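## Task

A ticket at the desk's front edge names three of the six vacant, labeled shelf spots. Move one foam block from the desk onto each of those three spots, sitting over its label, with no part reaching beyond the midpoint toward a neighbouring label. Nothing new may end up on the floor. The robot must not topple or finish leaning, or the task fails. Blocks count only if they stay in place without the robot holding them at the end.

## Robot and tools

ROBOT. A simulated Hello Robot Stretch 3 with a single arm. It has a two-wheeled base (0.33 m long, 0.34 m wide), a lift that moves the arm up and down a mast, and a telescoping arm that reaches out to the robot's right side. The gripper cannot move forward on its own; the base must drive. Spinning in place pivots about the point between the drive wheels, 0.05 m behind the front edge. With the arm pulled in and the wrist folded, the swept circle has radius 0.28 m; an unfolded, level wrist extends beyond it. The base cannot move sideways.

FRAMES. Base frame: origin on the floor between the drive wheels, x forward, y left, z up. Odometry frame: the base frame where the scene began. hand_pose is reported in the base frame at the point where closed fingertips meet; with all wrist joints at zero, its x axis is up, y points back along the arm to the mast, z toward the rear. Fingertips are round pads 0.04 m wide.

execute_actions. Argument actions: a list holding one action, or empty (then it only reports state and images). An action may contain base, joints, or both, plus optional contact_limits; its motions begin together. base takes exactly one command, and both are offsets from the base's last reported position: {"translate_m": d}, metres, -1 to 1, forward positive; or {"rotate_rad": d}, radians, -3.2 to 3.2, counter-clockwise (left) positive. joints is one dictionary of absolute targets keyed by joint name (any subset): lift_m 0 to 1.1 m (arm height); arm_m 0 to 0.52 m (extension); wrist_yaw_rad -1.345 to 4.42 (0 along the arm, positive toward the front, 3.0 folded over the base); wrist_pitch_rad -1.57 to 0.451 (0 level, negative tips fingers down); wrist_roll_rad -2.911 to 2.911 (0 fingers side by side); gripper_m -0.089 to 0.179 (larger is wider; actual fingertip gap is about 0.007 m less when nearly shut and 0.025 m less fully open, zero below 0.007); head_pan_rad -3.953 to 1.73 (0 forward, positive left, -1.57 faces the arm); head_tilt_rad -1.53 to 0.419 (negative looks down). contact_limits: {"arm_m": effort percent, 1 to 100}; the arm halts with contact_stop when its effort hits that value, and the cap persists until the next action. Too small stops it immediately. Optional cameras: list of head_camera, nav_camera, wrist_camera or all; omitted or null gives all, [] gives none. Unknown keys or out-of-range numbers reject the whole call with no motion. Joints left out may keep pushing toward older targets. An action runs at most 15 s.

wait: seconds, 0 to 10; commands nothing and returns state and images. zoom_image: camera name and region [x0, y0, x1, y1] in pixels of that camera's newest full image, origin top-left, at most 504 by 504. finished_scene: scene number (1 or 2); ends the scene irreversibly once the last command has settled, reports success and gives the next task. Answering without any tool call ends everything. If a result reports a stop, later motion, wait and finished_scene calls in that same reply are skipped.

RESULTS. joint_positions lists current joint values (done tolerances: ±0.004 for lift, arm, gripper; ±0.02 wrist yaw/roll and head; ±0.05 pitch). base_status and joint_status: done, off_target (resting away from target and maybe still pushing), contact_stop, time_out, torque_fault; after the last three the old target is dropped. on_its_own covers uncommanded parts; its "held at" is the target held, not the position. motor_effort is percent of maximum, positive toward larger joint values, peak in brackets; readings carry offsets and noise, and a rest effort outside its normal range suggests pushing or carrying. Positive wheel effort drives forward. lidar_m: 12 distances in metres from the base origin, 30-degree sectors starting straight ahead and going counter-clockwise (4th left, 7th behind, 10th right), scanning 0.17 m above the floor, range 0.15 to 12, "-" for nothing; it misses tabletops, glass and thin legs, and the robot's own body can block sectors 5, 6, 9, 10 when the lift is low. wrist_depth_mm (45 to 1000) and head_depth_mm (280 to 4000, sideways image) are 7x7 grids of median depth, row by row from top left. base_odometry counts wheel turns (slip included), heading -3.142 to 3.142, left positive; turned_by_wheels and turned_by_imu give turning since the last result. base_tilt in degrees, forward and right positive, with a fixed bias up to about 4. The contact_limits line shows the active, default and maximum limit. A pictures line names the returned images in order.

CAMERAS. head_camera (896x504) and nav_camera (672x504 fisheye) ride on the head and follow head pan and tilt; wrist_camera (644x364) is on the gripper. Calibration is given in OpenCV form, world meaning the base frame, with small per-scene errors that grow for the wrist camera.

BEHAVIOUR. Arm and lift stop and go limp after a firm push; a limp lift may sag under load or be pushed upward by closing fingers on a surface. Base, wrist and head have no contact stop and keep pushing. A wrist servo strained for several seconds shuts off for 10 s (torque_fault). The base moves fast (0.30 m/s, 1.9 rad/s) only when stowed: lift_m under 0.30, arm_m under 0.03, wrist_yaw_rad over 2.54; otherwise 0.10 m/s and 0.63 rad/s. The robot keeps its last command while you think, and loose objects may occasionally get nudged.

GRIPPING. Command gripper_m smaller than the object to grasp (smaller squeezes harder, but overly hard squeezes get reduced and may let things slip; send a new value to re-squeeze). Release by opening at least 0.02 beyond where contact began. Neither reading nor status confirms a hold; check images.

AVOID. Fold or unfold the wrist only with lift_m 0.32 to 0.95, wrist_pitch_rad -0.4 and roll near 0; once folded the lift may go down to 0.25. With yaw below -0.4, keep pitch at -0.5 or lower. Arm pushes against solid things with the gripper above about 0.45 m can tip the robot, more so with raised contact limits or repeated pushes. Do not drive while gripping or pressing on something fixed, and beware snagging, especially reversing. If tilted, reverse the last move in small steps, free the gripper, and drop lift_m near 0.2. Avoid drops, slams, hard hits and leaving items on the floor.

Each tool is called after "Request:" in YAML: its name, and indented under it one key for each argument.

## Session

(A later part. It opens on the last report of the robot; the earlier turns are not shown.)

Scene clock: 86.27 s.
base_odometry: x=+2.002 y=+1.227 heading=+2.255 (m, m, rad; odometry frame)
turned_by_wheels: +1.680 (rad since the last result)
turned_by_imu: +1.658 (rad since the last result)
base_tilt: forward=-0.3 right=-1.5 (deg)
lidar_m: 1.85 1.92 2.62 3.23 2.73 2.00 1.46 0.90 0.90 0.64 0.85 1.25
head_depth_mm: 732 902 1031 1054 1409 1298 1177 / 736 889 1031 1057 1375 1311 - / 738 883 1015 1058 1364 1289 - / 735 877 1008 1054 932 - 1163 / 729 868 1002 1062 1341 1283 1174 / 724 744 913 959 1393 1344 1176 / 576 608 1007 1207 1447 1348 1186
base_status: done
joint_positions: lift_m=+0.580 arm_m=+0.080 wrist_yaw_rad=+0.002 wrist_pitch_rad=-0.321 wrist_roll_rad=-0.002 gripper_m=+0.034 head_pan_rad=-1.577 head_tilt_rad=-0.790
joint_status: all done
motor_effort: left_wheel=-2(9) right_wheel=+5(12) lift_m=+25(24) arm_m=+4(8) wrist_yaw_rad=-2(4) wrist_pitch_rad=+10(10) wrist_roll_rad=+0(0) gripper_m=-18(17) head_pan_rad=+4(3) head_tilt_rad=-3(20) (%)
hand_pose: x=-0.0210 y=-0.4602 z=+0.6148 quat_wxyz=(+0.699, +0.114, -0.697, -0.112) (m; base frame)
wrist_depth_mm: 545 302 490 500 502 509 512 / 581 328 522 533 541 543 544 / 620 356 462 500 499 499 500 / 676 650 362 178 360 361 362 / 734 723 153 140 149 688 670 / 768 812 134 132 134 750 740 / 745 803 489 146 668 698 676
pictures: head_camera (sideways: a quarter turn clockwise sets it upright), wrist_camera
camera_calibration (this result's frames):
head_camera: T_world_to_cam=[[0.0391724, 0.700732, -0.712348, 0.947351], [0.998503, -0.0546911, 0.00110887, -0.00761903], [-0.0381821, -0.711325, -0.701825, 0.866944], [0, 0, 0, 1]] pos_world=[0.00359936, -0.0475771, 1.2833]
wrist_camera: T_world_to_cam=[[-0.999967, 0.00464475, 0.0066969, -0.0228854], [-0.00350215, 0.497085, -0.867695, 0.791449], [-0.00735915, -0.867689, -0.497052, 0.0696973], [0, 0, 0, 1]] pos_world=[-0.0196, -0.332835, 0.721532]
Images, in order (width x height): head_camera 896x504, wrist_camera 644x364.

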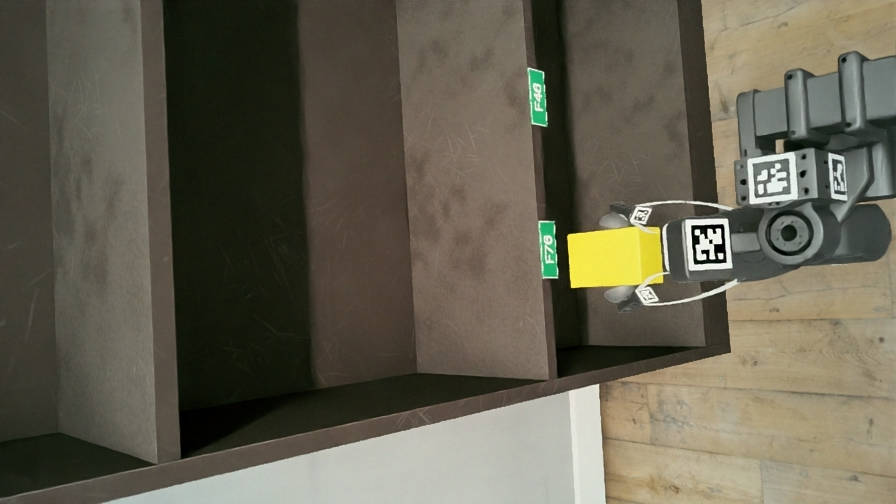

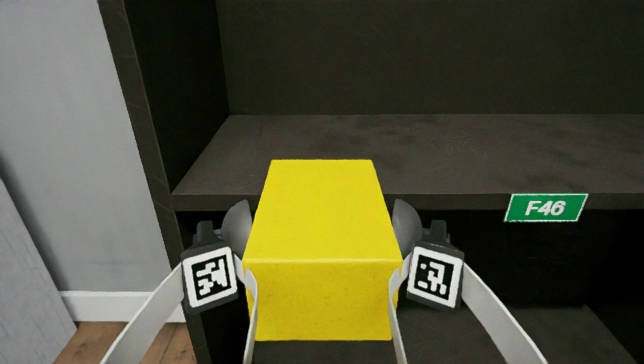

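Request:
execute_actions:
  actions:
    - {"base":{"translate_m":-0.015},"joints":{"arm_m":0.34,"lift_m":0.555}}
  cameras: []

Request:
execute_actions:
  actions:
    - {"joints":{"lift_m":0.536}}
  cameras: []

Request:
execute_actions:
  actions:
    - {"joints":{"gripper_m":0.1}}
  cameras: []

Request:
execute_actions:
  actions:
    - {"joints":{"arm_m":0.17,"lift_m":0.545}}
  cameras: ["wrist_camera"]

Request:
execute_actions:
  actions:
    - {"base":{"rotate_rad":1.35},"joints":{"arm_m":0,"lift_m":0.29,"wrist_yaw_rad":2.6}}
  cameras: []

Request:
execute_actions:
  actions:
    - {"base":{"translate_m":1}}
  cameras: []

Request:
execute_actions:
  actions:
    - {"base":{"translate_m":1}}
  cameras: []

Request:
execute_actions:
  actions:
    - {"base":{"translate_m":0.46},"joints":{"lift_m":0.7}}
  cameras: []

Request:
execute_actions:
  actions:
    - {"base":{"rotate_rad":1.79},"joints":{"lift_m":1.0,"wrist_yaw_rad":0,"gripper_m":0.15,"arm_m":0.14,"head_tilt_rad":-0.5}}
  cameras: ["wrist_camera","head_camera"]

Scene clock: 108.03 s.
base_odometry: x=+2.012 y=+1.215 heading=+2.255 (m, m, rad; odometry frame)
turned_by_wheels: +0.000 (rad since the last result)
turned_by_imu: +0.001 (rad since the last result)
base_tilt: forward=-0.4 right=-1.4 (deg)
lidar_m: 1.86 1.93 2.65 3.40 2.72 1.98 1.45 1.32 0.89 0.64 0.65 0.87
head_depth_mm: 731 900 1039 1054 1407 1290 1179 / 736 888 1030 1052 1371 1292 - / 734 883 1021 1077 - 1287 1178 / 735 875 1005 1090 1370 1284 1177 / 729 868 994 1056 1375 1282 1183 / 725 830 948 964 1151 1319 1178 / 634 594 965 1195 1453 1333 1184
base_status: done
joint_positions: lift_m=+0.555 arm_m=+0.340 wrist_yaw_rad=+0.001 wrist_pitch_rad=-0.321 wrist_roll_rad=-0.002 gripper_m=+0.034 head_pan_rad=-1.577 head_tilt_rad=-0.790
joint_status: all done
motor_effort: left_wheel=-3(7) right_wheel=+5(6) lift_m=+18(26) arm_m=+5(3) wrist_yaw_rad=-1(1) wrist_pitch_rad=+10(10) wrist_roll_rad=+0(0) gripper_m=-18(17) head_pan_rad=+4(3) head_tilt_rad=-3(4) (%)
hand_pose: x=-0.0212 y=-0.7201 z=+0.5902 quat_wxyz=(+0.699, +0.114, -0.697, -0.113) (m; base frame)
wrist_depth_mm: 224 273 274 274 274 276 277 / 223 287 291 292 294 293 297 / 223 305 314 314 317 318 318 / 223 295 311 178 311 310 312 / 223 244 153 140 149 245 244 / 201 200 134 131 134 201 200 / 170 170 165 145 166 170 171
pictures: none
No camera images: the call's "cameras" was empty. Leave "cameras" out to get every camera's image.

Scene clock: 108.93 s.
base_odometry: x=+2.012 y=+1.215 heading=+2.255 (m, m, rad; odometry frame)
turned_by_wheels: +0.000 (rad since the last result)
turned_by_imu: +0.000 (rad since the last result)
base_tilt: forward=-0.5 right=-1.4 (deg)
lidar_m: 1.86 1.93 2.64 3.40 2.71 1.98 1.45 1.33 0.89 0.64 0.65 0.87
head_depth_mm: 734 898 1032 1056 1402 1281 1179 / 734 891 1029 1064 1369 1281 - / 733 879 1018 1058 - 1289 1185 / 734 872 1011 1082 - 1289 1180 / 732 864 994 1061 1369 1293 1177 / 725 833 944 965 1151 1319 1180 / 637 594 963 1210 1444 1340 1184
base_status: not commanded
joint_positions: lift_m=+0.536 arm_m=+0.340 wrist_yaw_rad=+0.001 wrist_pitch_rad=-0.321 wrist_roll_rad=-0.002 gripper_m=+0.034 head_pan_rad=-1.577 head_tilt_rad=-0.790
joint_status: all done
motor_effort: left_wheel=-4(3) right_wheel=+5(5) lift_m=+18(19) arm_m=+5(5) wrist_yaw_rad=-1(1) wrist_pitch_rad=+10(10) wrist_roll_rad=+0(0) gripper_m=-17(18) head_pan_rad=+4(4) head_tilt_rad=-4(4) (%)
hand_pose: x=-0.0212 y=-0.7201 z=+0.5712 quat_wxyz=(+0.699, +0.114, -0.697, -0.113) (m; base frame)
wrist_depth_mm: 223 273 272 275 274 275 276 / 222 288 292 293 294 295 294 / 222 304 315 314 315 320 316 / 222 270 271 178 273 272 271 / 205 213 152 140 150 213 213 / 175 175 134 131 134 175 176 / 149 149 145 143 145 149 149
pictures: none
No camera images: the call's "cameras" was empty. Leave "cameras" out to get every camera's image.

Scene clock: 110.10 s.
base_odometry: x=+2.012 y=+1.215 heading=+2.255 (m, m, rad; odometry frame)
turned_by_wheels: +0.000 (rad since the last result)
turned_by_imu: +0.000 (rad since the last result)
base_tilt: forward=-0.3 right=-1.5 (deg)
lidar_m: 1.86 1.94 2.64 3.40 2.71 1.98 1.45 1.32 0.88 0.64 0.65 0.87
head_depth_mm: 732 897 1041 1055 1395 1291 1174 / 734 890 1031 1057 1373 1289 - / 735 878 1016 1062 - 1290 1179 / 736 878 1008 1087 - 1281 1178 / 731 862 996 1057 1372 1284 1183 / 726 833 948 963 1152 1319 1181 / 637 593 970 1203 1442 1340 1176
base_status: not commanded
joint_positions: lift_m=+0.536 arm_m=+0.340 wrist_yaw_rad=+0.001 wrist_pitch_rad=-0.321 wrist_roll_rad=-0.002 gripper_m=+0.100 head_pan_rad=-1.577 head_tilt_rad=-0.790
joint_status: all done
motor_effort: left_wheel=-3(3) right_wheel=+5(5) lift_m=+18(18) arm_m=+5(5) wrist_yaw_rad=-1(1) wrist_pitch_rad=+10(10) wrist_roll_rad=+0(0) gripper_m=+0(94) head_pan_rad=+4(3) head_tilt_rad=-4(4) (%)
hand_pose: x=-0.0212 y=-0.7201 z=+0.5712 quat_wxyz=(+0.699, +0.114, -0.697, -0.113) (m; base frame)
wrist_depth_mm: 223 273 273 275 275 275 276 / 222 287 293 294 293 294 294 / 222 305 314 315 316 315 318 / 223 271 272 180 271 271 272 / 204 213 196 141 196 213 213 / 176 182 164 132 164 183 175 / 151 150 146 143 145 149 149
pictures: none
No camera images: the call's "cameras" was empty. Leave "cameras" out to get every camera's image.

Scene clock: 112.60 s.
base_odometry: x=+2.012 y=+1.215 heading=+2.255 (m, m, rad; odometry frame)
turned_by_wheels: +0.000 (rad since the last result)
turned_by_imu: +0.001 (rad since the last result)
base_tilt: forward=-0.5 right=-1.7 (deg)
lidar_m: 1.86 1.94 2.64 3.38 2.71 1.99 1.44 1.32 0.89 0.64 0.65 0.87
head_depth_mm: 733 901 1033 1058 1389 1288 1181 / 734 888 1031 1055 1364 1291 - / 732 882 1016 1058 1370 - 1161 / 736 876 1002 1027 1379 - 1184 / 728 865 997 1062 1371 1294 1187 / 726 832 940 968 1167 1321 1183 / 636 594 965 1210 1444 1347 1184
base_status: not commanded
joint_positions: lift_m=+0.545 arm_m=+0.170 wrist_yaw_rad=+0.001 wrist_pitch_rad=-0.321 wrist_roll_rad=-0.002 gripper_m=+0.100 head_pan_rad=-1.577 head_tilt_rad=-0.790
joint_status: all done
motor_effort: left_wheel=-4(3) right_wheel=+5(5) lift_m=+25(27) arm_m=-5(6) wrist_yaw_rad=-1(1) wrist_pitch_rad=+10(10) wrist_roll_rad=+0(0) gripper_m=+0(0) head_pan_rad=+4(3) head_tilt_rad=-4(4) (%)
hand_pose: x=-0.0212 y=-0.5509 z=+0.5798 quat_wxyz=(+0.699, +0.114, -0.697, -0.113) (m; base frame)
wrist_depth_mm: 219 313 428 425 426 427 429 / 219 314 455 452 459 454 461 / 221 311 400 295 399 396 397 / 242 276 292 287 290 289 290 / 618 253 254 252 254 256 255 / 687 282 628 631 640 621 644 / 721 336 623 655 656 658 653
pictures: wrist_camera
camera_calibration (this result's frames):
wrist_camera: T_world_to_cam=[[-0.999963, 0.00542879, 0.00669762, -0.021983], [-0.00311267, 0.497125, -0.867673, 0.806186], [-0.00803997, -0.867662, -0.49709, -0.026381], [0, 0, 0, 1]] pos_world=[-0.0196848, -0.423546, 0.68654]
Images, in order (width x height): wrist_camera 644x364.

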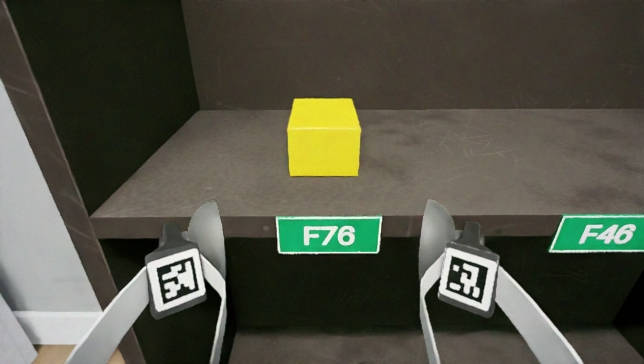

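Scene clock: 115.77 s.
base_odometry: x=+2.012 y=+1.215 heading=-2.679 (m, m, rad; odometry frame)
turned_by_wheels: +1.350 (rad since the last result)
turned_by_imu: +1.333 (rad since the last result)
base_tilt: forward=-0.3 right=-1.5 (deg)
lidar_m: 3.49 3.62 2.17 1.45 1.45 0.88 0.89 0.64 0.86 1.52 1.86 2.21
head_depth_mm: 1368 1500 1361 1630 1451 1342 1181 / 1350 1528 1509 1706 1525 1338 1178 / 1775 1996 2121 1797 1532 1331 1178 / 1731 1933 2146 1841 1543 1337 1180 / 1683 1894 2134 1841 1556 1341 1182 / 1634 1837 2067 1832 1550 1345 1185 / 1598 1779 2034 1849 1563 1342 1177
base_status: done
joint_positions: lift_m=+0.290 arm_m=+0.001 wrist_yaw_rad=+2.598 wrist_pitch_rad=-0.321 wrist_roll_rad=-0.002 gripper_m=+0.100 head_pan_rad=-1.577 head_tilt_rad=-0.790
joint_status: all done
motor_effort: left_wheel=-3(9) right_wheel=+4(11) lift_m=+18(24) arm_m=-5(7) wrist_yaw_rad=+2(4) wrist_pitch_rad=+10(10) wrist_roll_rad=+0(0) gripper_m=+0(0) head_pan_rad=+4(4) head_tilt_rad=-3(4) (%)
hand_pose: x=+0.1006 y=+0.0559 z=+0.3252 quat_wxyz=(+0.297, +0.702, -0.078, +0.643) (m; base frame)
wrist_depth_mm: - - - - - - - / - - - - - - - / - - - - - - - / 870 872 885 896 870 878 885 / 698 693 686 694 690 686 697 / 572 595 561 582 559 593 568 / 503 489 489 486 490 484 490
pictures: none
No camera images: the call's "cameras" was empty. Leave "cameras" out to get every camera's image.

Scene clock: 120.87 s.
base_odometry: x=+1.117 y=+0.769 heading=-2.679 (m, m, rad; odometry frame)
turned_by_wheels: +0.000 (rad since the last result)
turned_by_imu: +0.006 (rad since the last result)
base_tilt: forward=-0.4 right=-1.4 (deg)
lidar_m: 2.49 2.43 2.39 2.13 1.93 1.83 1.61 1.64 1.85 1.64 1.65 1.96
head_depth_mm: 1662 1890 2116 1862 1545 1338 1185 / 1610 1828 2082 1857 1563 1338 1184 / 1557 1756 2050 1851 1548 1345 1176 / 1518 1717 1977 1833 1556 1350 1178 / 1473 1670 1896 1855 1548 1343 1184 / 1401 1625 1850 1849 1549 1340 1185 / 1341 1570 1801 1871 1566 1352 1177
base_status: done
joint_positions: lift_m=+0.290 arm_m=+0.001 wrist_yaw_rad=+2.598 wrist_pitch_rad=-0.321 wrist_roll_rad=-0.002 gripper_m=+0.100 head_pan_rad=-1.577 head_tilt_rad=-0.790
joint_status: not commanded
motor_effort: left_wheel=-3(7) right_wheel=+5(11) lift_m=+18(18) arm_m=-5(5) wrist_yaw_rad=+2(2) wrist_pitch_rad=+10(10) wrist_roll_rad=+0(0) gripper_m=+0(0) head_pan_rad=+3(4) head_tilt_rad=-4(3) (%)
hand_pose: x=+0.1005 y=+0.0560 z=+0.3252 quat_wxyz=(+0.297, +0.702, -0.078, +0.643) (m; base frame)
wrist_depth_mm: - - - - - - - / - - - - - - - / - - - - - - - / 873 885 886 879 889 877 858 / 710 688 691 693 700 694 692 / 579 595 562 567 565 598 573 / 503 484 488 486 491 490 488
pictures: none
No camera images: the call's "cameras" was empty. Leave "cameras" out to get every camera's image.

Scene clock: 125.97 s.
base_odometry: x=+0.222 y=+0.322 heading=-2.679 (m, m, rad; odometry frame)
turned_by_wheels: +0.000 (rad since the last result)
turned_by_imu: +0.006 (rad since the last result)
base_tilt: forward=-0.3 right=-1.5 (deg)
lidar_m: 1.24 1.24 2.25 2.31 2.35 2.72 2.59 2.58 1.61 1.43 1.43 1.64
head_depth_mm: 1333 1648 1903 1835 1553 1339 1177 / 1252 1573 1850 1833 1548 1358 1184 / 1256 1520 1764 1840 1555 1340 1178 / 1177 1489 1704 1842 1557 1344 1182 / 1181 1439 1647 1805 1560 1347 1179 / 1186 1400 1599 1774 1569 1350 1185 / 1197 1359 1548 1755 1559 1342 1181
base_status: done
joint_positions: lift_m=+0.290 arm_m=+0.001 wrist_yaw_rad=+2.598 wrist_pitch_rad=-0.321 wrist_roll_rad=-0.002 gripper_m=+0.100 head_pan_rad=-1.577 head_tilt_rad=-0.790
joint_status: not commanded
motor_effort: left_wheel=-4(8) right_wheel=+5(12) lift_m=+18(18) arm_m=-5(5) wrist_yaw_rad=+1(1) wrist_pitch_rad=+10(10) wrist_roll_rad=+0(0) gripper_m=+0(0) head_pan_rad=+3(3) head_tilt_rad=-3(4) (%)
hand_pose: x=+0.1005 y=+0.0560 z=+0.3252 quat_wxyz=(+0.297, +0.702, -0.078, +0.643) (m; base frame)
wrist_depth_mm: - - - - - - - / - - - - - - - / - - - - - - - / 872 890 887 880 887 878 881 / 691 705 694 691 697 701 698 / 572 593 572 573 566 591 565 / 501 492 487 484 484 486 489
pictures: none
No camera images: the call's "cameras" was empty. Leave "cameras" out to get every camera's image.

Scene clock: 131.97 s.
base_odometry: x=-0.190 y=+0.117 heading=-2.679 (m, m, rad; odometry frame)
turned_by_wheels: +0.000 (rad since the last result)
turned_by_imu: +0.003 (rad since the last result)
base_tilt: forward=-0.5 right=-1.5 (deg)
lidar_m: 0.92 0.80 1.71 2.42 2.43 2.92 3.05 2.47 1.50 1.33 1.34 1.19
head_depth_mm: 1174 1512 1767 1839 1537 1347 - / 1172 1467 1698 1852 1569 1333 - / 1217 1417 1650 1803 1548 1335 1235 / 1215 1383 1592 1778 1559 1339 - / 1188 1321 1543 1746 1552 1338 1195 / 1154 1296 1487 1714 1536 1350 1182 / 1130 1271 1432 1673 1564 1334 1185
base_status: done
joint_positions: lift_m=+0.700 arm_m=+0.001 wrist_yaw_rad=+2.598 wrist_pitch_rad=-0.321 wrist_roll_rad=-0.002 gripper_m=+0.100 head_pan_rad=-1.577 head_tilt_rad=-0.790
joint_status: all done
motor_effort: left_wheel=-4(6) right_wheel=+5(12) lift_m=+25(28) arm_m=-5(5) wrist_yaw_rad=+2(2) wrist_pitch_rad=+10(10) wrist_roll_rad=+0(0) gripper_m=+0(1) head_pan_rad=+4(3) head_tilt_rad=-4(4) (%)
hand_pose: x=+0.1005 y=+0.0561 z=+0.7349 quat_wxyz=(+0.296, +0.702, -0.078, +0.643) (m; base frame)
wrist_depth_mm: - - - - - - - / - - - - - - - / - - - - - - 800 / - - - - - - 941 / - - - - - - - / - - - - - - - / 964 938 903 946 928 944 928
pictures: none
No camera images: the call's "cameras" was empty. Leave "cameras" out to get every camera's image.

Scene clock: 135.73 s.
base_odometry: x=-0.190 y=+0.117 heading=-0.889 (m, m, rad; odometry frame)
turned_by_wheels: +1.790 (rad since the last result)
turned_by_imu: +1.767 (rad since the last result)
base_tilt: forward=-0.5 right=-1.5 (deg)
lidar_m: 2.43 2.54 3.15 3.03 1.88 1.38 1.33 1.39 1.18 0.80 1.11 2.05
head_depth_mm: 1239 1335 1299 790 - 1625 1361 / 1231 1334 - - - 1627 1361 / 1227 1333 1320 - - 1637 1364 / 1216 1315 1218 - - 1549 1365 / 1206 1309 1133 783 1172 1558 1359 / 1215 1304 1139 810 1178 1512 1331 / 1200 1291 1145 752 1706 1654 1369
base_status: done
joint_positions: lift_m=+1.000 arm_m=+0.140 wrist_yaw_rad=+0.002 wrist_pitch_rad=-0.321 wrist_roll_rad=-0.002 gripper_m=+0.150 head_pan_rad=-1.577 head_tilt_rad=-0.507
joint_status: all done
motor_effort: left_wheel=-3(7) right_wheel=+5(9) lift_m=+25(22) arm_m=+5(2) wrist_yaw_rad=-2(3) wrist_pitch_rad=+10(10) wrist_roll_rad=+0(0) gripper_m=+0(98) head_pan_rad=+3(3) head_tilt_rad=+3(19) (%)
hand_pose: x=-0.0210 y=-0.5202 z=+1.0349 quat_wxyz=(+0.699, +0.114, -0.697, -0.112) (m; base frame)
wrist_depth_mm: 940 935 932 923 904 923 921 / - 883 870 887 878 886 899 / 554 549 550 555 553 548 545 / 397 399 396 377 398 391 400 / 328 328 329 329 327 327 327 / - - 789 796 - - - / - - 944 724 - - -
pictures: head_camera (sideways: a quarter turn clockwise sets it upright), wrist_camera
camera_calibration (this result's frames):
head_camera: T_world_to_cam=[[0.037807, 0.473923, -0.879754, 1.1656], [0.998518, -0.0524036, 0.0146811, -0.0252915], [-0.0391446, -0.879006, -0.475202, 0.572129], [0, 0, 0, 1]] pos_world=[0.00358201, -0.0508246, 1.29769]
wrist_camera: T_world_to_cam=[[-0.999967, 0.00457327, 0.00669608, -0.0254388], [-0.00354062, 0.496651, -0.867943, 1.18587], [-0.00729495, -0.867938, -0.496618, 0.225839], [0, 0, 0, 1]] pos_world=[-0.0195918, -0.392832, 1.14159]
Images, in order (width x height): head_camera 896x504, wrist_camera 644x364.

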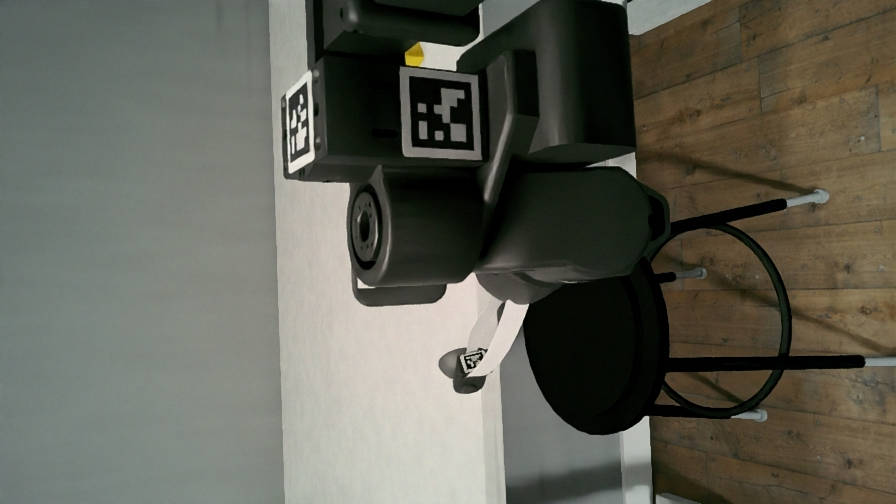

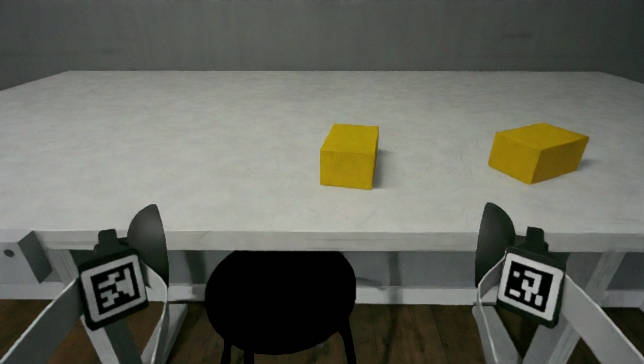

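Request:
execute_actions:
  actions:
    - {"joints":{"lift_m":0.94,"wrist_yaw_rad":-0.17,"arm_m":0.405}}
  cameras: ["wrist_camera"]

Request:
execute_actions:
  actions:
    - {"joints":{"gripper_m":0.033}}
  cameras: []

Request:
execute_actions:
  actions:
    - {"joints":{"lift_m":0.96,"arm_m":0.17}}
  cameras: ["wrist_camera"]

Scene clock: 145.47 s.
base_odometry: x=-0.190 y=+0.117 heading=-0.889 (m, m, rad; odometry frame)
turned_by_wheels: +0.000 (rad since the last result)
turned_by_imu: +0.001 (rad since the last result)
base_tilt: forward=-0.5 right=-1.6 (deg)
lidar_m: 2.42 2.54 3.11 3.03 1.88 1.38 1.33 1.38 1.18 0.80 1.11 2.05
head_depth_mm: 1236 1343 1106 - - 1586 1351 / 1234 1333 1314 738 1771 1638 1352 / 1224 1333 - 737 1757 1637 1362 / 1220 1321 1320 708 1216 1551 1358 / 1211 1307 1128 781 1170 1565 1359 / 1209 1303 1129 785 1173 1519 1344 / 1203 1292 1143 750 1707 1671 1371
base_status: not commanded
joint_positions: lift_m=+0.940 arm_m=+0.405 wrist_yaw_rad=-0.169 wrist_pitch_rad=-0.321 wrist_roll_rad=-0.002 gripper_m=+0.150 head_pan_rad=-1.577 head_tilt_rad=-0.507
joint_status: all done
motor_effort: left_wheel=-3(3) right_wheel=+4(5) lift_m=+17(25) arm_m=+5(7) wrist_yaw_rad=-1(4) wrist_pitch_rad=+10(10) wrist_roll_rad=+0(0) gripper_m=+0(0) head_pan_rad=+4(4) head_tilt_rad=+2(2) (%)
hand_pose: x=-0.0610 y=-0.7818 z=+0.9753 quat_wxyz=(+0.687, +0.054, -0.704, -0.172) (m; base frame)
wrist_depth_mm: 635 658 678 700 723 761 799 / 602 611 608 605 608 606 607 / 377 377 378 381 382 378 382 / 276 275 274 183 275 275 276 / 216 225 200 144 216 226 201 / 185 - 123 118 172 - 182 / 147 152 120 116 147 151 152
pictures: wrist_camera
camera_calibration (this result's frames):
wrist_camera: T_world_to_cam=[[-0.984646, 0.174437, 0.00669624, 0.0698547], [0.0809092, 0.490028, -0.867944, 1.26391], [-0.154683, -0.854075, -0.496617, -0.0292797], [0, 0, 0, 1]] pos_world=[-0.0380093, -0.656545, 1.082]
Images, in order (width x height): wrist_camera 644x364.

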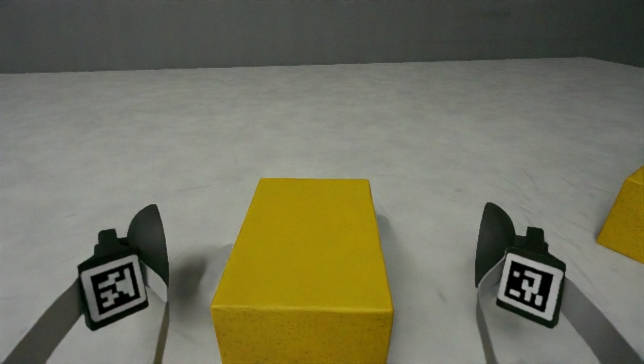

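Scene clock: 147.13 s.
base_odometry: x=-0.190 y=+0.117 heading=-0.889 (m, m, rad; odometry frame)
turned_by_wheels: +0.000 (rad since the last result)
turned_by_imu: +0.000 (rad since the last result)
base_tilt: forward=-0.4 right=-1.6 (deg)
lidar_m: 2.42 2.54 3.13 3.05 1.88 1.38 1.33 1.38 1.18 0.80 1.11 2.05
head_depth_mm: 1238 1340 1117 - - 1591 1354 / 1233 1333 1307 739 1774 1633 1369 / 1222 1326 - 738 1749 1638 1355 / 1220 1325 1326 708 1216 1561 1372 / 1217 1305 1127 783 1176 1556 1357 / 1211 1309 1139 787 1179 1518 1335 / 1205 1292 1145 750 1704 1649 1369
base_status: not commanded
joint_positions: lift_m=+0.940 arm_m=+0.405 wrist_yaw_rad=-0.169 wrist_pitch_rad=-0.321 wrist_roll_rad=-0.002 gripper_m=+0.034 head_pan_rad=-1.577 head_tilt_rad=-0.507
joint_status: all done
motor_effort: left_wheel=-3(3) right_wheel=+5(5) lift_m=+18(18) arm_m=+5(5) wrist_yaw_rad=-1(1) wrist_pitch_rad=+10(10) wrist_roll_rad=+0(0) gripper_m=-25(100) head_pan_rad=+4(4) head_tilt_rad=+2(2) (%)
hand_pose: x=-0.0610 y=-0.7818 z=+0.9753 quat_wxyz=(+0.687, +0.054, -0.704, -0.172) (m; base frame)
wrist_depth_mm: 636 652 675 712 730 757 799 / 606 605 612 615 605 614 612 / 379 380 377 382 382 380 380 / 275 275 275 183 276 275 277 / 217 216 157 144 204 217 201 / 178 178 123 119 123 181 179 / 151 152 143 120 143 152 152
pictures: none
No camera images: the call's "cameras" was empty. Leave "cameras" out to get every camera's image.

Scene clock: 150.10 s.
base_odometry: x=-0.190 y=+0.117 heading=-0.889 (m, m, rad; odometry frame)
turned_by_wheels: +0.000 (rad since the last result)
turned_by_imu: +0.001 (rad since the last result)
base_tilt: forward=-0.4 right=-1.7 (deg)
lidar_m: 2.42 2.55 3.12 3.02 1.88 1.38 1.33 1.38 1.18 0.80 1.11 2.05
head_depth_mm: 1229 1335 1111 - 1802 1635 1357 / 1232 1336 1202 - - 1594 1357 / 1218 1335 1211 - - 1623 1370 / 1218 1318 1129 - - 1563 1363 / 1212 1312 1135 785 1176 1550 1370 / 1206 1302 1141 786 1180 1518 1343 / 1204 1302 1141 752 1708 1663 1372
base_status: not commanded
joint_positions: lift_m=+0.960 arm_m=+0.170 wrist_yaw_rad=-0.169 wrist_pitch_rad=-0.321 wrist_roll_rad=-0.002 gripper_m=+0.034 head_pan_rad=-1.577 head_tilt_rad=-0.507
joint_status: all done
motor_effort: left_wheel=-3(3) right_wheel=+5(5) lift_m=+25(29) arm_m=-5(6) wrist_yaw_rad=-1(1) wrist_pitch_rad=+10(10) wrist_roll_rad=+0(0) gripper_m=-25(24) head_pan_rad=+4(4) head_tilt_rad=+3(3) (%)
hand_pose: x=-0.0611 y=-0.5476 z=+0.9949 quat_wxyz=(+0.687, +0.054, -0.704, -0.172) (m; base frame)
wrist_depth_mm: 822 863 883 914 948 - - / 702 707 704 707 705 703 704 / 435 437 434 437 411 385 432 / 318 317 317 318 317 318 324 / 257 262 163 147 290 846 - / - - 123 118 123 - - / - 636 593 119 - - -
pictures: wrist_camera
camera_calibration (this result's frames):
wrist_camera: T_world_to_cam=[[-0.984617, 0.174595, 0.00669629, 0.0289084], [0.0809901, 0.490026, -0.867937, 1.16611], [-0.154819, -0.854044, -0.496628, 0.180556], [0, 0, 0, 1]] pos_world=[-0.0380266, -0.422271, 1.10159]
Images, in order (width x height): wrist_camera 644x364.

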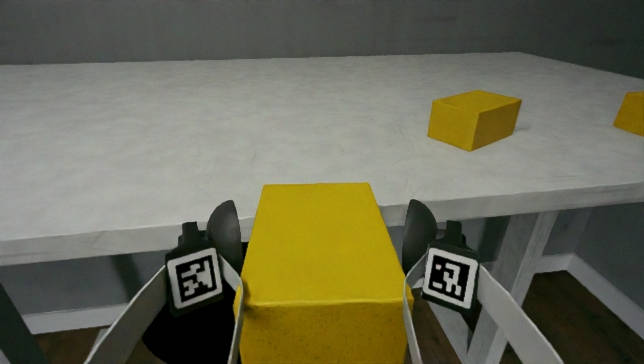

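Request:
execute_actions:
  actions:
    - {"base":{"rotate_rad":1.84},"joints":{"arm_m":0,"lift_m":0.62,"wrist_yaw_rad":1.5,"gripper_m":0.042}}
  cameras: []

Request:
execute_actions:
  actions:
    - {"base":{"translate_m":0.48},"joints":{"lift_m":0.29,"wrist_yaw_rad":2.6}}
  cameras: []

Request:
execute_actions:
  actions:
    - {"base":{"translate_m":1}}
  cameras: []

Request:
execute_actions:
  actions:
    - {"base":{"translate_m":1}}
  cameras: []

Request:
execute_actions:
  actions:
    - {"base":{"rotate_rad":1.283},"joints":{"lift_m":0.53,"wrist_yaw_rad":0,"arm_m":0.1,"head_tilt_rad":-0.8}}
  cameras: ["wrist_camera","head_camera"]

Scene clock: 163.73 s.
base_odometry: x=-0.190 y=+0.117 heading=+0.950 (m, m, rad; odometry frame)
turned_by_wheels: +1.840 (rad since the last result)
turned_by_imu: +1.817 (rad since the last result)
base_tilt: forward=-0.4 right=-1.4 (deg)
lidar_m: 2.61 1.53 1.33 1.33 1.18 0.92 0.80 1.15 2.42 2.43 2.84 3.09
head_depth_mm: 2023 2172 2390 2481 2060 1636 1361 / 2023 2194 2377 2546 2068 1645 1357 / 2086 2241 2453 2642 2051 1631 1367 / 2132 2318 2565 2643 2049 1642 1376 / 2198 2398 2575 2724 2042 1637 1371 / 2226 2442 2663 2751 2080 1648 1373 / 2278 2479 2717 2743 2075 1659 1370
base_status: done
joint_positions: lift_m=+0.620 arm_m=+0.001 wrist_yaw_rad=+1.498 wrist_pitch_rad=-0.321 wrist_roll_rad=-0.002 gripper_m=+0.043 head_pan_rad=-1.577 head_tilt_rad=-0.507
joint_status: all done
motor_effort: left_wheel=-3(6) right_wheel=+5(11) lift_m=+18(24) arm_m=-5(2) wrist_yaw_rad=+2(1) wrist_pitch_rad=+10(10) wrist_roll_rad=+0(0) gripper_m=-20(26) head_pan_rad=+4(3) head_tilt_rad=+3(1) (%)
hand_pose: x=+0.2136 y=-0.1628 z=+0.6553 quat_wxyz=(+0.589, +0.557, -0.433, +0.393) (m; base frame)
wrist_depth_mm: - - - - - - - / - - - - - - - / - - - - - - - / - - - - - - - / - - - 148 - - - / - - 124 119 123 - - / 858 847 793 119 800 844 840
pictures: none
No camera images: the call's "cameras" was empty. Leave "cameras" out to get every camera's image.

Scene clock: 169.10 s.
base_odometry: x=+0.089 y=+0.508 heading=+0.950 (m, m, rad; odometry frame)
turned_by_wheels: +0.000 (rad since the last result)
turned_by_imu: +0.003 (rad since the last result)
base_tilt: forward=-0.4 right=-1.5 (deg)
lidar_m: 2.34 1.38 1.20 1.20 1.40 1.38 1.28 2.22 2.55 2.58 2.88 2.57
head_depth_mm: 2134 2308 2488 2634 2031 1631 1357 / 2165 2361 2544 2658 2053 1622 1362 / 2213 2397 2616 2781 2069 1641 1368 / 2261 2440 2670 2789 2075 1645 1363 / 2300 2499 2754 2794 2065 1633 1369 / 2343 2543 2806 2767 2074 1644 1376 / 2404 2589 2871 2769 2079 1661 1368
base_status: done
joint_positions: lift_m=+0.290 arm_m=+0.001 wrist_yaw_rad=+2.598 wrist_pitch_rad=-0.321 wrist_roll_rad=-0.002 gripper_m=+0.043 head_pan_rad=-1.577 head_tilt_rad=-0.507
joint_status: all done
motor_effort: left_wheel=-3(7) right_wheel=+5(13) lift_m=+18(11) arm_m=-5(5) wrist_yaw_rad=+1(2) wrist_pitch_rad=+10(10) wrist_roll_rad=+0(0) gripper_m=-20(20) head_pan_rad=+3(3) head_tilt_rad=+2(3) (%)
hand_pose: x=+0.1005 y=+0.0560 z=+0.3251 quat_wxyz=(+0.297, +0.702, -0.078, +0.643) (m; base frame)
wrist_depth_mm: 948 - - - - - - / - - - - - - - / - - - - - - - / 879 871 883 878 870 882 873 / 703 694 402 148 648 694 692 / 571 567 123 119 123 587 576 / 484 485 460 118 462 486 489
pictures: none
No camera images: the call's "cameras" was empty. Leave "cameras" out to get every camera's image.

Scene clock: 174.10 s.
base_odometry: x=+0.671 y=+1.321 heading=+0.950 (m, m, rad; odometry frame)
turned_by_wheels: +0.000 (rad since the last result)
turned_by_imu: +0.006 (rad since the last result)
base_tilt: forward=-0.5 right=-1.5 (deg)
lidar_m: 1.67 1.06 0.93 0.93 1.08 1.93 2.28 3.26 2.85 2.58 2.15 1.63
head_depth_mm: 2371 2571 2771 2745 2043 1627 1362 / 2433 2608 2848 2738 2060 1634 1367 / 2488 2673 2915 2789 2050 1629 1363 / 2560 2707 2978 2752 2079 1649 1365 / 2580 2792 2998 2807 2038 1640 1366 / 2633 2871 2802 2731 2060 1656 1372 / 2656 2891 3151 2798 2074 1641 1370
base_status: done
joint_positions: lift_m=+0.290 arm_m=+0.001 wrist_yaw_rad=+2.598 wrist_pitch_rad=-0.321 wrist_roll_rad=-0.002 gripper_m=+0.043 head_pan_rad=-1.577 head_tilt_rad=-0.507
joint_status: not commanded
motor_effort: left_wheel=-3(10) right_wheel=+5(12) lift_m=+18(18) arm_m=-5(4) wrist_yaw_rad=+1(1) wrist_pitch_rad=+10(10) wrist_roll_rad=+0(0) gripper_m=-20(20) head_pan_rad=+4(4) head_tilt_rad=+3(2) (%)
hand_pose: x=+0.1005 y=+0.0560 z=+0.3251 quat_wxyz=(+0.297, +0.702, -0.078, +0.643) (m; base frame)
wrist_depth_mm: 752 787 851 887 953 - - / 802 842 888 941 - - - / 843 879 965 - - - - / 840 884 872 860 880 878 886 / 695 693 402 148 651 694 694 / 571 577 124 119 124 576 582 / 489 491 461 119 463 485 488
pictures: none
No camera images: the call's "cameras" was empty. Leave "cameras" out to get every camera's image.

Scene clock: 179.10 s.
base_odometry: x=+1.253 y=+2.135 heading=+0.950 (m, m, rad; odometry frame)
turned_by_wheels: +0.000 (rad since the last result)
turned_by_imu: +0.006 (rad since the last result)
base_tilt: forward=-0.4 right=-1.5 (deg)
lidar_m: 0.66 0.74 0.64 0.65 0.76 1.36 3.31 3.58 2.67 1.24 0.87 0.90
head_depth_mm: 2595 2816 3042 2762 2032 1639 1357 / 2661 2860 3031 2750 2053 1619 1357 / 2712 2956 2983 2725 2062 1642 1357 / 2732 2991 3321 2788 2074 1630 1369 / 2658 2798 2961 2247 2067 1641 1359 / 1669 1784 1987 1889 1915 1597 1365 / 1633 1609 1745 1317 1428 1565 1356
base_status: done
joint_positions: lift_m=+0.290 arm_m=+0.001 wrist_yaw_rad=+2.598 wrist_pitch_rad=-0.321 wrist_roll_rad=-0.002 gripper_m=+0.043 head_pan_rad=-1.577 head_tilt_rad=-0.507
joint_status: not commanded
motor_effort: left_wheel=-3(11) right_wheel=+5(12) lift_m=+18(18) arm_m=-5(5) wrist_yaw_rad=+2(2) wrist_pitch_rad=+10(10) wrist_roll_rad=+0(0) gripper_m=-20(20) head_pan_rad=+3(4) head_tilt_rad=+3(3) (%)
hand_pose: x=+0.1005 y=+0.0560 z=+0.3251 quat_wxyz=(+0.297, +0.702, -0.078, +0.643) (m; base frame)
wrist_depth_mm: 543 561 598 636 678 719 776 / 571 599 634 673 722 774 810 / 598 638 682 736 790 851 855 / 640 683 727 742 820 867 836 / 672 690 403 148 646 695 690 / 582 577 124 119 123 579 565 / 487 487 458 118 456 489 489
pictures: none
No camera images: the call's "cameras" was empty. Leave "cameras" out to get every camera's image.

Scene clock: 182.10 s.
base_odometry: x=+1.253 y=+2.135 heading=+2.233 (m, m, rad; odometry frame)
turned_by_wheels: +1.283 (rad since the last result)
turned_by_imu: +1.266 (rad since the last result)
base_tilt: forward=-0.4 right=-1.4 (deg)
lidar_m: 0.64 0.67 0.91 2.50 3.98 3.25 2.66 1.23 0.87 0.66 0.66 0.67
head_depth_mm: 733 900 1036 1096 1372 1284 1183 / 735 894 1034 1107 1367 1313 - / 736 886 1028 1100 1371 1298 - / 737 884 1019 1105 995 775 1162 / 737 878 1007 1107 1347 1285 1178 / 740 868 961 1022 1098 1324 1183 / 769 622 766 1231 1449 1344 1183
base_status: done
joint_positions: lift_m=+0.530 arm_m=+0.100 wrist_yaw_rad=+0.002 wrist_pitch_rad=-0.322 wrist_roll_rad=-0.002 gripper_m=+0.043 head_pan_rad=-1.577 head_tilt_rad=-0.790
joint_status: all done
motor_effort: left_wheel=-3(11) right_wheel=+5(12) lift_m=+25(22) arm_m=+4(8) wrist_yaw_rad=-2(1) wrist_pitch_rad=+10(10) wrist_roll_rad=+0(0) gripper_m=-21(20) head_pan_rad=+3(4) head_tilt_rad=-3(19) (%)
hand_pose: x=-0.0210 y=-0.4801 z=+0.5647 quat_wxyz=(+0.699, +0.114, -0.697, -0.113) (m; base frame)
wrist_depth_mm: 528 336 503 495 492 492 491 / 579 337 521 529 526 530 519 / 618 341 444 448 446 447 449 / 674 338 345 326 345 328 346 / 738 429 316 147 646 668 649 / 785 785 124 119 123 715 689 / 736 709 474 119 602 644 641
pictures: head_camera (sideways: a quarter turn clockwise sets it upright), wrist_camera
camera_calibration (this result's frames):
head_camera: T_world_to_cam=[[0.0391384, 0.700778, -0.712305, 0.947294], [0.998505, -0.0546424, 0.00110586, -0.00761512], [-0.0381471, -0.711283, -0.701869, 0.867001], [0, 0, 0, 1]] pos_world=[0.00360169, -0.047576, 1.28329]
wrist_camera: T_world_to_cam=[[-0.999967, 0.00450328, 0.00670849, -0.0224999], [-0.00357911, 0.497494, -0.86746, 0.75795], [-0.00724384, -0.867456, -0.497462, 0.027829], [0, 0, 0, 1]] pos_world=[-0.0195848, -0.352834, 0.671487]
Images, in order (width x height): head_camera 896x504, wrist_camera 644x364.

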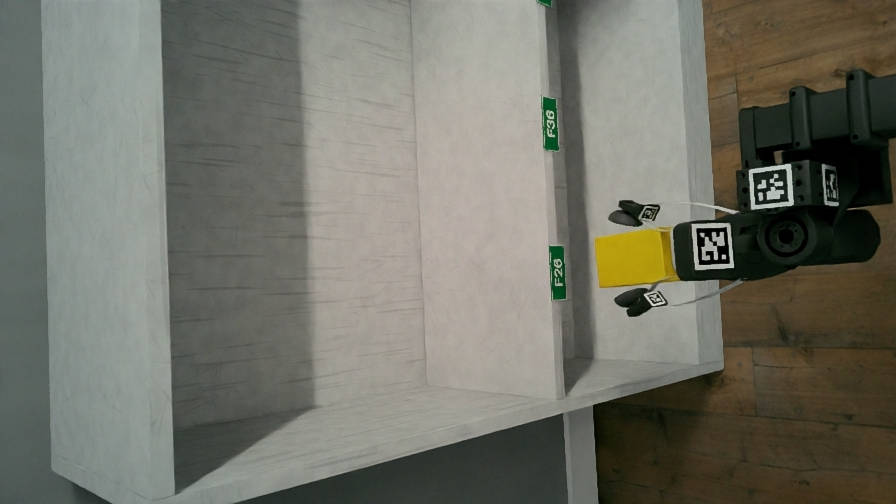

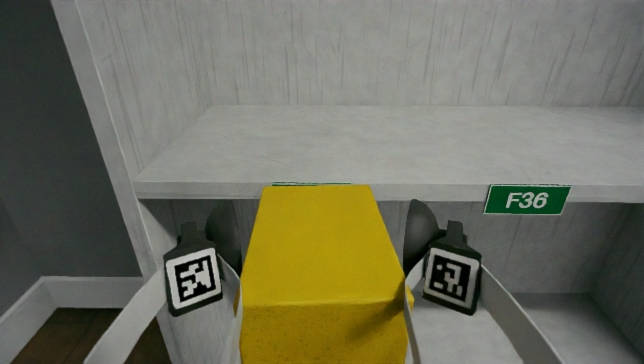

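Request:
execute_actions:
  actions:
    - {"joints":{"arm_m":0.37,"lift_m":0.535}}
  cameras: []

Request:
execute_actions:
  actions:
    - {"joints":{"lift_m":0.507}}
  cameras: []

Request:
execute_actions:
  actions:
    - {"joints":{"gripper_m":0.12}}
  cameras: []

Request:
execute_actions:
  actions:
    - {"joints":{"arm_m":0.18,"lift_m":0.515}}
  cameras: ["wrist_camera"]

Request:
execute_actions:
  actions:
    - {"base":{"rotate_rad":1.68},"joints":{"arm_m":0,"lift_m":0.29,"wrist_yaw_rad":2.6,"gripper_m":0.09}}
  cameras: []

Request:
execute_actions:
  actions:
    - {"base":{"translate_m":1}}
  cameras: []

Request:
execute_actions:
  actions:
    - {"base":{"translate_m":1}}
  cameras: []

Request:
execute_actions:
  actions:
    - {"base":{"translate_m":0.42},"joints":{"lift_m":0.74}}
  cameras: []

Request:
execute_actions:
  actions:
    - {"base":{"rotate_rad":1.45},"joints":{"lift_m":1.0,"wrist_yaw_rad":0,"gripper_m":0.17,"arm_m":0.12}}
  cameras: ["wrist_camera"]

Scene clock: 201.97 s.
base_odometry: x=+1.253 y=+2.135 heading=+2.233 (m, m, rad; odometry frame)
turned_by_wheels: +0.000 (rad since the last result)
turned_by_imu: +0.001 (rad since the last result)
base_tilt: forward=-0.7 right=-1.5 (deg)
lidar_m: 0.64 0.67 0.91 2.49 4.01 3.27 2.66 1.23 0.87 0.66 0.66 0.67
head_depth_mm: 734 897 1042 1103 1364 1287 1178 / 737 898 1034 1105 1371 1302 - / 736 889 1021 1122 1339 1294 1179 / 736 886 1019 1122 1379 1292 1182 / 736 882 1012 1102 1345 1292 1179 / 737 874 963 1022 1098 1322 1183 / 772 620 768 1223 1458 1339 1180
base_status: not commanded
joint_positions: lift_m=+0.535 arm_m=+0.370 wrist_yaw_rad=+0.001 wrist_pitch_rad=-0.322 wrist_roll_rad=-0.002 gripper_m=+0.043 head_pan_rad=-1.577 head_tilt_rad=-0.790
joint_status: all done
motor_effort: left_wheel=-3(3) right_wheel=+5(5) lift_m=+25(29) arm_m=+5(4) wrist_yaw_rad=-1(2) wrist_pitch_rad=+10(10) wrist_roll_rad=+0(0) gripper_m=-21(20) head_pan_rad=+4(4) head_tilt_rad=-5(4) (%)
hand_pose: x=-0.0212 y=-0.7501 z=+0.5697 quat_wxyz=(+0.699, +0.114, -0.697, -0.113) (m; base frame)
wrist_depth_mm: 238 257 256 255 253 255 252 / 236 277 275 273 274 271 270 / 238 295 295 294 294 293 291 / 237 311 314 308 311 311 309 / 239 262 202 148 247 264 262 / 216 216 124 118 124 219 215 / 184 184 173 119 173 183 184
pictures: none
No camera images: the call's "cameras" was empty. Leave "cameras" out to get every camera's image.

Scene clock: 203.00 s.
base_odometry: x=+1.253 y=+2.135 heading=+2.233 (m, m, rad; odometry frame)
turned_by_wheels: +0.000 (rad since the last result)
turned_by_imu: +0.000 (rad since the last result)
base_tilt: forward=-0.5 right=-1.5 (deg)
lidar_m: 0.65 0.67 0.91 2.50 3.99 3.25 2.66 1.23 0.87 0.66 0.66 0.67
head_depth_mm: 737 899 1037 1100 1368 1284 1182 / 733 895 1036 1099 1371 1281 1201 / 735 889 1027 1109 1337 1295 1178 / 737 885 1019 1115 1361 1291 1177 / 736 879 1013 1106 1335 1286 1185 / 737 873 961 1021 1105 1309 1182 / 769 622 769 1234 1455 1342 1183
base_status: not commanded
joint_positions: lift_m=+0.507 arm_m=+0.370 wrist_yaw_rad=+0.001 wrist_pitch_rad=-0.322 wrist_roll_rad=-0.002 gripper_m=+0.043 head_pan_rad=-1.577 head_tilt_rad=-0.790
joint_status: all done
motor_effort: left_wheel=-3(3) right_wheel=+5(5) lift_m=+18(26) arm_m=+5(5) wrist_yaw_rad=-1(1) wrist_pitch_rad=+10(10) wrist_roll_rad=+0(0) gripper_m=-20(21) head_pan_rad=+4(4) head_tilt_rad=-4(3) (%)
hand_pose: x=-0.0212 y=-0.7501 z=+0.5421 quat_wxyz=(+0.699, +0.114, -0.697, -0.113) (m; base frame)
wrist_depth_mm: 237 257 257 255 254 255 252 / 238 275 275 274 272 272 271 / 237 295 295 294 293 292 292 / 237 277 277 185 278 276 277 / 218 218 158 144 204 217 218 / 179 179 123 118 123 183 180 / 152 152 144 120 144 152 153
pictures: none
No camera images: the call's "cameras" was empty. Leave "cameras" out to get every camera's image.

Scene clock: 204.27 s.
base_odometry: x=+1.253 y=+2.135 heading=+2.233 (m, m, rad; odometry frame)
turned_by_wheels: +0.000 (rad since the last result)
turned_by_imu: +0.000 (rad since the last result)
base_tilt: forward=-0.3 right=-1.5 (deg)
lidar_m: 0.64 0.67 0.91 2.49 4.00 3.25 2.67 1.23 0.87 0.66 0.66 0.67
head_depth_mm: 732 899 1037 1099 1382 1289 1177 / 732 896 1029 1097 1376 1289 1208 / 733 889 1031 1096 1340 1293 1179 / 734 883 1009 1115 1371 1289 1178 / 740 874 1005 1107 1337 1287 1182 / 738 875 965 1020 1098 1316 1177 / 771 621 771 1227 1451 1346 1179
base_status: not commanded
joint_positions: lift_m=+0.507 arm_m=+0.370 wrist_yaw_rad=+0.001 wrist_pitch_rad=-0.322 wrist_roll_rad=-0.002 gripper_m=+0.120 head_pan_rad=-1.577 head_tilt_rad=-0.790
joint_status: all done
motor_effort: left_wheel=-2(3) right_wheel=+5(5) lift_m=+18(18) arm_m=+5(5) wrist_yaw_rad=-1(1) wrist_pitch_rad=+10(10) wrist_roll_rad=+0(0) gripper_m=+0(97) head_pan_rad=+4(4) head_tilt_rad=-4(4) (%)
hand_pose: x=-0.0212 y=-0.7501 z=+0.5421 quat_wxyz=(+0.699, +0.114, -0.697, -0.113) (m; base frame)
wrist_depth_mm: 237 257 256 256 254 254 253 / 238 275 274 274 271 272 270 / 238 297 294 295 295 291 291 / 238 278 277 185 277 277 278 / 216 228 209 145 209 228 218 / 179 - 129 119 168 - 179 / - 152 144 119 144 153 153
pictures: none
No camera images: the call's "cameras" was empty. Leave "cameras" out to get every camera's image.

Scene clock: 206.90 s.
base_odometry: x=+1.253 y=+2.135 heading=+2.233 (m, m, rad; odometry frame)
turned_by_wheels: +0.000 (rad since the last result)
turned_by_imu: +0.001 (rad since the last result)
base_tilt: forward=-0.4 right=-1.5 (deg)
lidar_m: 0.64 0.67 0.91 2.49 3.98 3.26 2.67 1.23 0.87 0.66 0.66 0.67
head_depth_mm: 735 902 1040 1100 1370 1290 1183 / 734 895 1038 1102 1370 1289 1202 / 734 891 1020 1105 1347 - 1161 / 738 887 1021 1107 1337 - 1176 / 738 880 1007 1113 1342 1293 1185 / 741 873 968 1020 1102 1323 1176 / 773 620 770 1227 1450 1346 1188
base_status: not commanded
joint_positions: lift_m=+0.515 arm_m=+0.180 wrist_yaw_rad=+0.001 wrist_pitch_rad=-0.321 wrist_roll_rad=-0.002 gripper_m=+0.120 head_pan_rad=-1.577 head_tilt_rad=-0.790
joint_status: all done
motor_effort: left_wheel=-3(3) right_wheel=+5(5) lift_m=+25(29) arm_m=-5(5) wrist_yaw_rad=-1(1) wrist_pitch_rad=+10(10) wrist_roll_rad=+0(0) gripper_m=+0(1) head_pan_rad=+4(4) head_tilt_rad=-4(5) (%)
hand_pose: x=-0.0212 y=-0.5608 z=+0.5497 quat_wxyz=(+0.699, +0.114, -0.697, -0.113) (m; base frame)
wrist_depth_mm: 239 337 426 427 423 423 423 / 238 337 455 456 453 448 451 / 239 336 404 301 404 406 407 / 251 294 295 295 295 295 294 / 441 252 256 253 253 252 253 / 696 - 611 625 628 - 623 / 722 366 596 621 628 618 628
pictures: wrist_camera
camera_calibration (this result's frames):
wrist_camera: T_world_to_cam=[[-0.999963, 0.00542462, 0.0067077, -0.0217355], [-0.00312103, 0.497391, -0.867521, 0.785117], [-0.00804232, -0.86751, -0.497355, -0.0497424], [0, 0, 0, 1]] pos_world=[-0.0196844, -0.433544, 0.656511]
Images, in order (width x height): wrist_camera 644x364.

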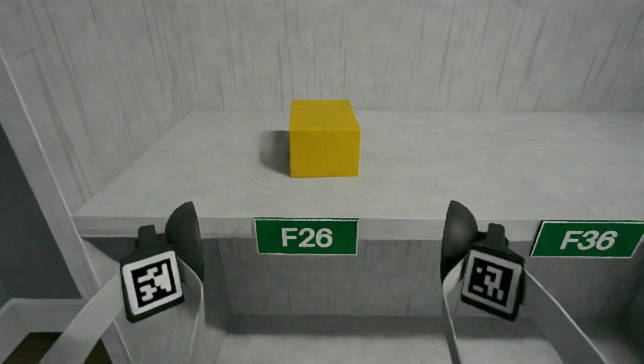

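Scene clock: 210.43 s.
base_odometry: x=+1.253 y=+2.135 heading=-2.371 (m, m, rad; odometry frame)
turned_by_wheels: +1.680 (rad since the last result)
turned_by_imu: +1.658 (rad since the last result)
base_tilt: forward=-0.5 right=-1.4 (deg)
lidar_m: 3.29 4.00 3.18 1.95 0.87 0.91 0.66 0.83 0.65 0.64 0.69 1.03
head_depth_mm: 540 610 698 827 1003 1242 1177 / 542 613 705 826 1004 1248 1181 / 545 616 707 833 1013 1263 1180 / 546 616 715 841 1022 1269 1178 / 549 621 717 844 1030 1275 1177 / 552 622 719 851 1035 1275 1181 / 553 626 723 855 1036 1276 1183
base_status: done
joint_positions: lift_m=+0.290 arm_m=+0.001 wrist_yaw_rad=+2.598 wrist_pitch_rad=-0.321 wrist_roll_rad=-0.002 gripper_m=+0.090 head_pan_rad=-1.577 head_tilt_rad=-0.790
joint_status: all done
motor_effort: left_wheel=-3(9) right_wheel=+5(11) lift_m=+18(19) arm_m=-5(7) wrist_yaw_rad=+1(4) wrist_pitch_rad=+10(10) wrist_roll_rad=+0(0) gripper_m=+0(95) head_pan_rad=+4(4) head_tilt_rad=-4(4) (%)
hand_pose: x=+0.1006 y=+0.0559 z=+0.3252 quat_wxyz=(+0.297, +0.702, -0.078, +0.643) (m; base frame)
wrist_depth_mm: - - - - - - - / - - - - - - - / - - - - - - - / 879 885 869 887 869 880 879 / 700 692 713 696 688 701 696 / 574 597 558 566 561 590 569 / 486 487 490 489 488 486 488
pictures: none
No camera images: the call's "cameras" was empty. Leave "cameras" out to get every camera's image.

Scene clock: 215.53 s.
base_odometry: x=+0.535 y=+1.438 heading=-2.371 (m, m, rad; odometry frame)
turned_by_wheels: +0.000 (rad since the last result)
turned_by_imu: +0.006 (rad since the last result)
base_tilt: forward=-0.6 right=-1.4 (deg)
lidar_m: 2.30 2.65 3.05 2.81 2.39 1.70 1.66 0.97 0.76 0.75 0.80 1.21
head_depth_mm: 636 716 636 973 1177 1328 1181 / 639 720 633 975 1185 1330 1181 / 641 725 635 983 1193 1338 1183 / 643 726 637 988 1204 1341 1186 / 647 730 638 997 1216 1353 1180 / 647 731 638 1001 1223 1343 1189 / 652 735 637 1004 1229 1337 1187
base_status: done
joint_positions: lift_m=+0.290 arm_m=+0.001 wrist_yaw_rad=+2.598 wrist_pitch_rad=-0.321 wrist_roll_rad=-0.002 gripper_m=+0.090 head_pan_rad=-1.577 head_tilt_rad=-0.790
joint_status: not commanded
motor_effort: left_wheel=-3(8) right_wheel=+5(12) lift_m=+18(18) arm_m=-5(5) wrist_yaw_rad=+2(2) wrist_pitch_rad=+10(10) wrist_roll_rad=+0(0) gripper_m=+0(0) head_pan_rad=+4(3) head_tilt_rad=-4(3) (%)
hand_pose: x=+0.1005 y=+0.0560 z=+0.3252 quat_wxyz=(+0.297, +0.702, -0.078, +0.643) (m; base frame)
wrist_depth_mm: - - - - - - - / - - - - - - - / - - - - - - - / 867 882 888 885 882 885 884 / 700 688 701 699 693 686 695 / 571 596 563 570 565 602 567 / 486 486 485 484 491 481 491
pictures: none
No camera images: the call's "cameras" was empty. Leave "cameras" out to get every camera's image.

Scene clock: 220.63 s.
base_odometry: x=-0.182 y=+0.741 heading=-2.371 (m, m, rad; odometry frame)
turned_by_wheels: +0.000 (rad since the last result)
turned_by_imu: +0.006 (rad since the last result)
base_tilt: forward=-0.4 right=-1.6 (deg)
lidar_m: 1.35 1.73 2.93 2.88 3.15 2.66 2.38 1.10 0.87 0.86 0.93 1.39
head_depth_mm: 732 793 679 1123 1365 1351 1181 / 735 801 707 1122 1368 1337 1182 / 741 838 969 1137 1376 1339 1178 / 746 843 973 1142 1400 1337 1187 / 751 847 977 1149 1405 1345 1182 / 752 850 986 1154 1415 1346 1178 / 753 857 984 1171 1432 1344 1185
base_status: done
joint_positions: lift_m=+0.290 arm_m=+0.001 wrist_yaw_rad=+2.598 wrist_pitch_rad=-0.321 wrist_roll_rad=-0.002 gripper_m=+0.090 head_pan_rad=-1.577 head_tilt_rad=-0.790
joint_status: not commanded
motor_effort: left_wheel=-3(6) right_wheel=+5(12) lift_m=+18(18) arm_m=-5(5) wrist_yaw_rad=+2(2) wrist_pitch_rad=+10(10) wrist_roll_rad=+0(0) gripper_m=-1(0) head_pan_rad=+3(4) head_tilt_rad=-3(4) (%)
hand_pose: x=+0.1005 y=+0.0560 z=+0.3252 quat_wxyz=(+0.297, +0.702, -0.078, +0.643) (m; base frame)
wrist_depth_mm: - - - - - - - / - - - - - - - / - - - - - - - / 879 871 878 880 880 894 888 / 699 696 706 690 691 692 694 / 569 595 562 574 563 591 570 / 485 487 488 488 488 488 487
pictures: none
No camera images: the call's "cameras" was empty. Leave "cameras" out to get every camera's image.

Scene clock: 226.23 s.
base_odometry: x=-0.484 y=+0.449 heading=-2.371 (m, m, rad; odometry frame)
turned_by_wheels: +0.000 (rad since the last result)
turned_by_imu: +0.003 (rad since the last result)
base_tilt: forward=-0.6 right=-1.6 (deg)
lidar_m: 0.94 0.96 2.28 2.84 3.09 3.16 2.50 1.17 0.92 0.91 0.98 1.00
head_depth_mm: 777 880 1010 1184 1429 1332 - / 782 881 1016 1191 1441 1336 - / 784 891 1028 1202 1450 1342 - / 789 891 1025 1212 1455 1368 - / 792 897 1033 1221 1455 1355 1144 / 793 902 1041 1229 1460 1340 1177 / 798 908 1049 1242 1468 1345 1186
base_status: done
joint_positions: lift_m=+0.740 arm_m=+0.001 wrist_yaw_rad=+2.598 wrist_pitch_rad=-0.320 wrist_roll_rad=-0.002 gripper_m=+0.090 head_pan_rad=-1.577 head_tilt_rad=-0.790
joint_status: all done
motor_effort: left_wheel=-3(7) right_wheel=+5(12) lift_m=+25(22) arm_m=-5(5) wrist_yaw_rad=+1(1) wrist_pitch_rad=+10(10) wrist_roll_rad=+0(0) gripper_m=+0(0) head_pan_rad=+4(4) head_tilt_rad=-3(4) (%)
hand_pose: x=+0.1005 y=+0.0561 z=+0.7749 quat_wxyz=(+0.296, +0.702, -0.078, +0.643) (m; base frame)
wrist_depth_mm: - - - - - - - / - - - - - - - / - - - - - - - / - - - - - - - / - - - - - - - / - - - - - - - / - - - - - - -
pictures: none
No camera images: the call's "cameras" was empty. Leave "cameras" out to get every camera's image.

Scene clock: 229.47 s.
base_odometry: x=-0.484 y=+0.449 heading=-0.921 (m, m, rad; odometry frame)
turned_by_wheels: +1.450 (rad since the last result)
turned_by_imu: +1.431 (rad since the last result)
base_tilt: forward=-0.4 right=-1.4 (deg)
lidar_m: 2.84 2.97 3.44 3.07 1.30 0.95 0.91 0.94 1.28 1.00 0.94 1.38
head_depth_mm: 1232 - - 1760 1561 1337 1174 / - - - 1776 1552 1339 1182 / 1162 - - 1434 1504 1345 1175 / 1128 - - 1755 1564 1332 1183 / 1100 753 1642 1809 1551 1338 1183 / 1098 729 1638 1779 1554 1352 1183 / 1101 707 1575 1733 1512 1340 1186
base_status: done
joint_positions: lift_m=+1.000 arm_m=+0.120 wrist_yaw_rad=+0.002 wrist_pitch_rad=-0.320 wrist_roll_rad=-0.002 gripper_m=+0.170 head_pan_rad=-1.577 head_tilt_rad=-0.790
joint_status: all done
motor_effort: left_wheel=-3(9) right_wheel=+5(9) lift_m=+25(25) arm_m=+5(5) wrist_yaw_rad=-1(2) wrist_pitch_rad=+10(10) wrist_roll_rad=+0(0) gripper_m=+0(100) head_pan_rad=+3(3) head_tilt_rad=-3(4) (%)
hand_pose: x=-0.0210 y=-0.5002 z=+1.0349 quat_wxyz=(+0.699, +0.114, -0.697, -0.112) (m; base frame)
wrist_depth_mm: 915 906 923 930 926 908 924 / 883 882 884 886 888 - - / 550 553 549 550 548 553 - / 399 391 403 400 380 400 402 / 329 328 327 327 329 328 330 / - 807 - - - - - / 678 - - - - - -
pictures: wrist_camera
camera_calibration (this result's frames):
wrist_camera: T_world_to_cam=[[-0.999967, 0.00464876, 0.00670322, -0.0255183], [-0.0035104, 0.496523, -0.868016, 1.17598], [-0.00736351, -0.868011, -0.496491, 0.243038], [0, 0, 0, 1]] pos_world=[-0.0195996, -0.372825, 1.14161]
Images, in order (width x height): wrist_camera 644x364.

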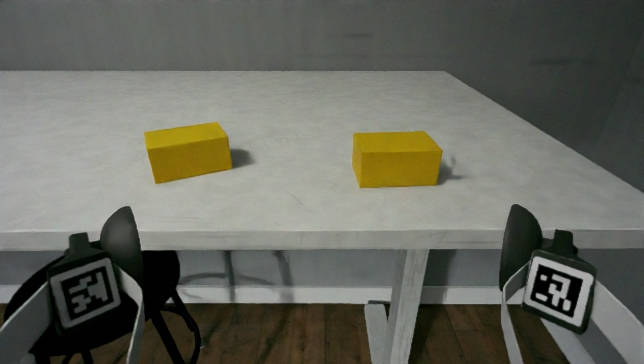

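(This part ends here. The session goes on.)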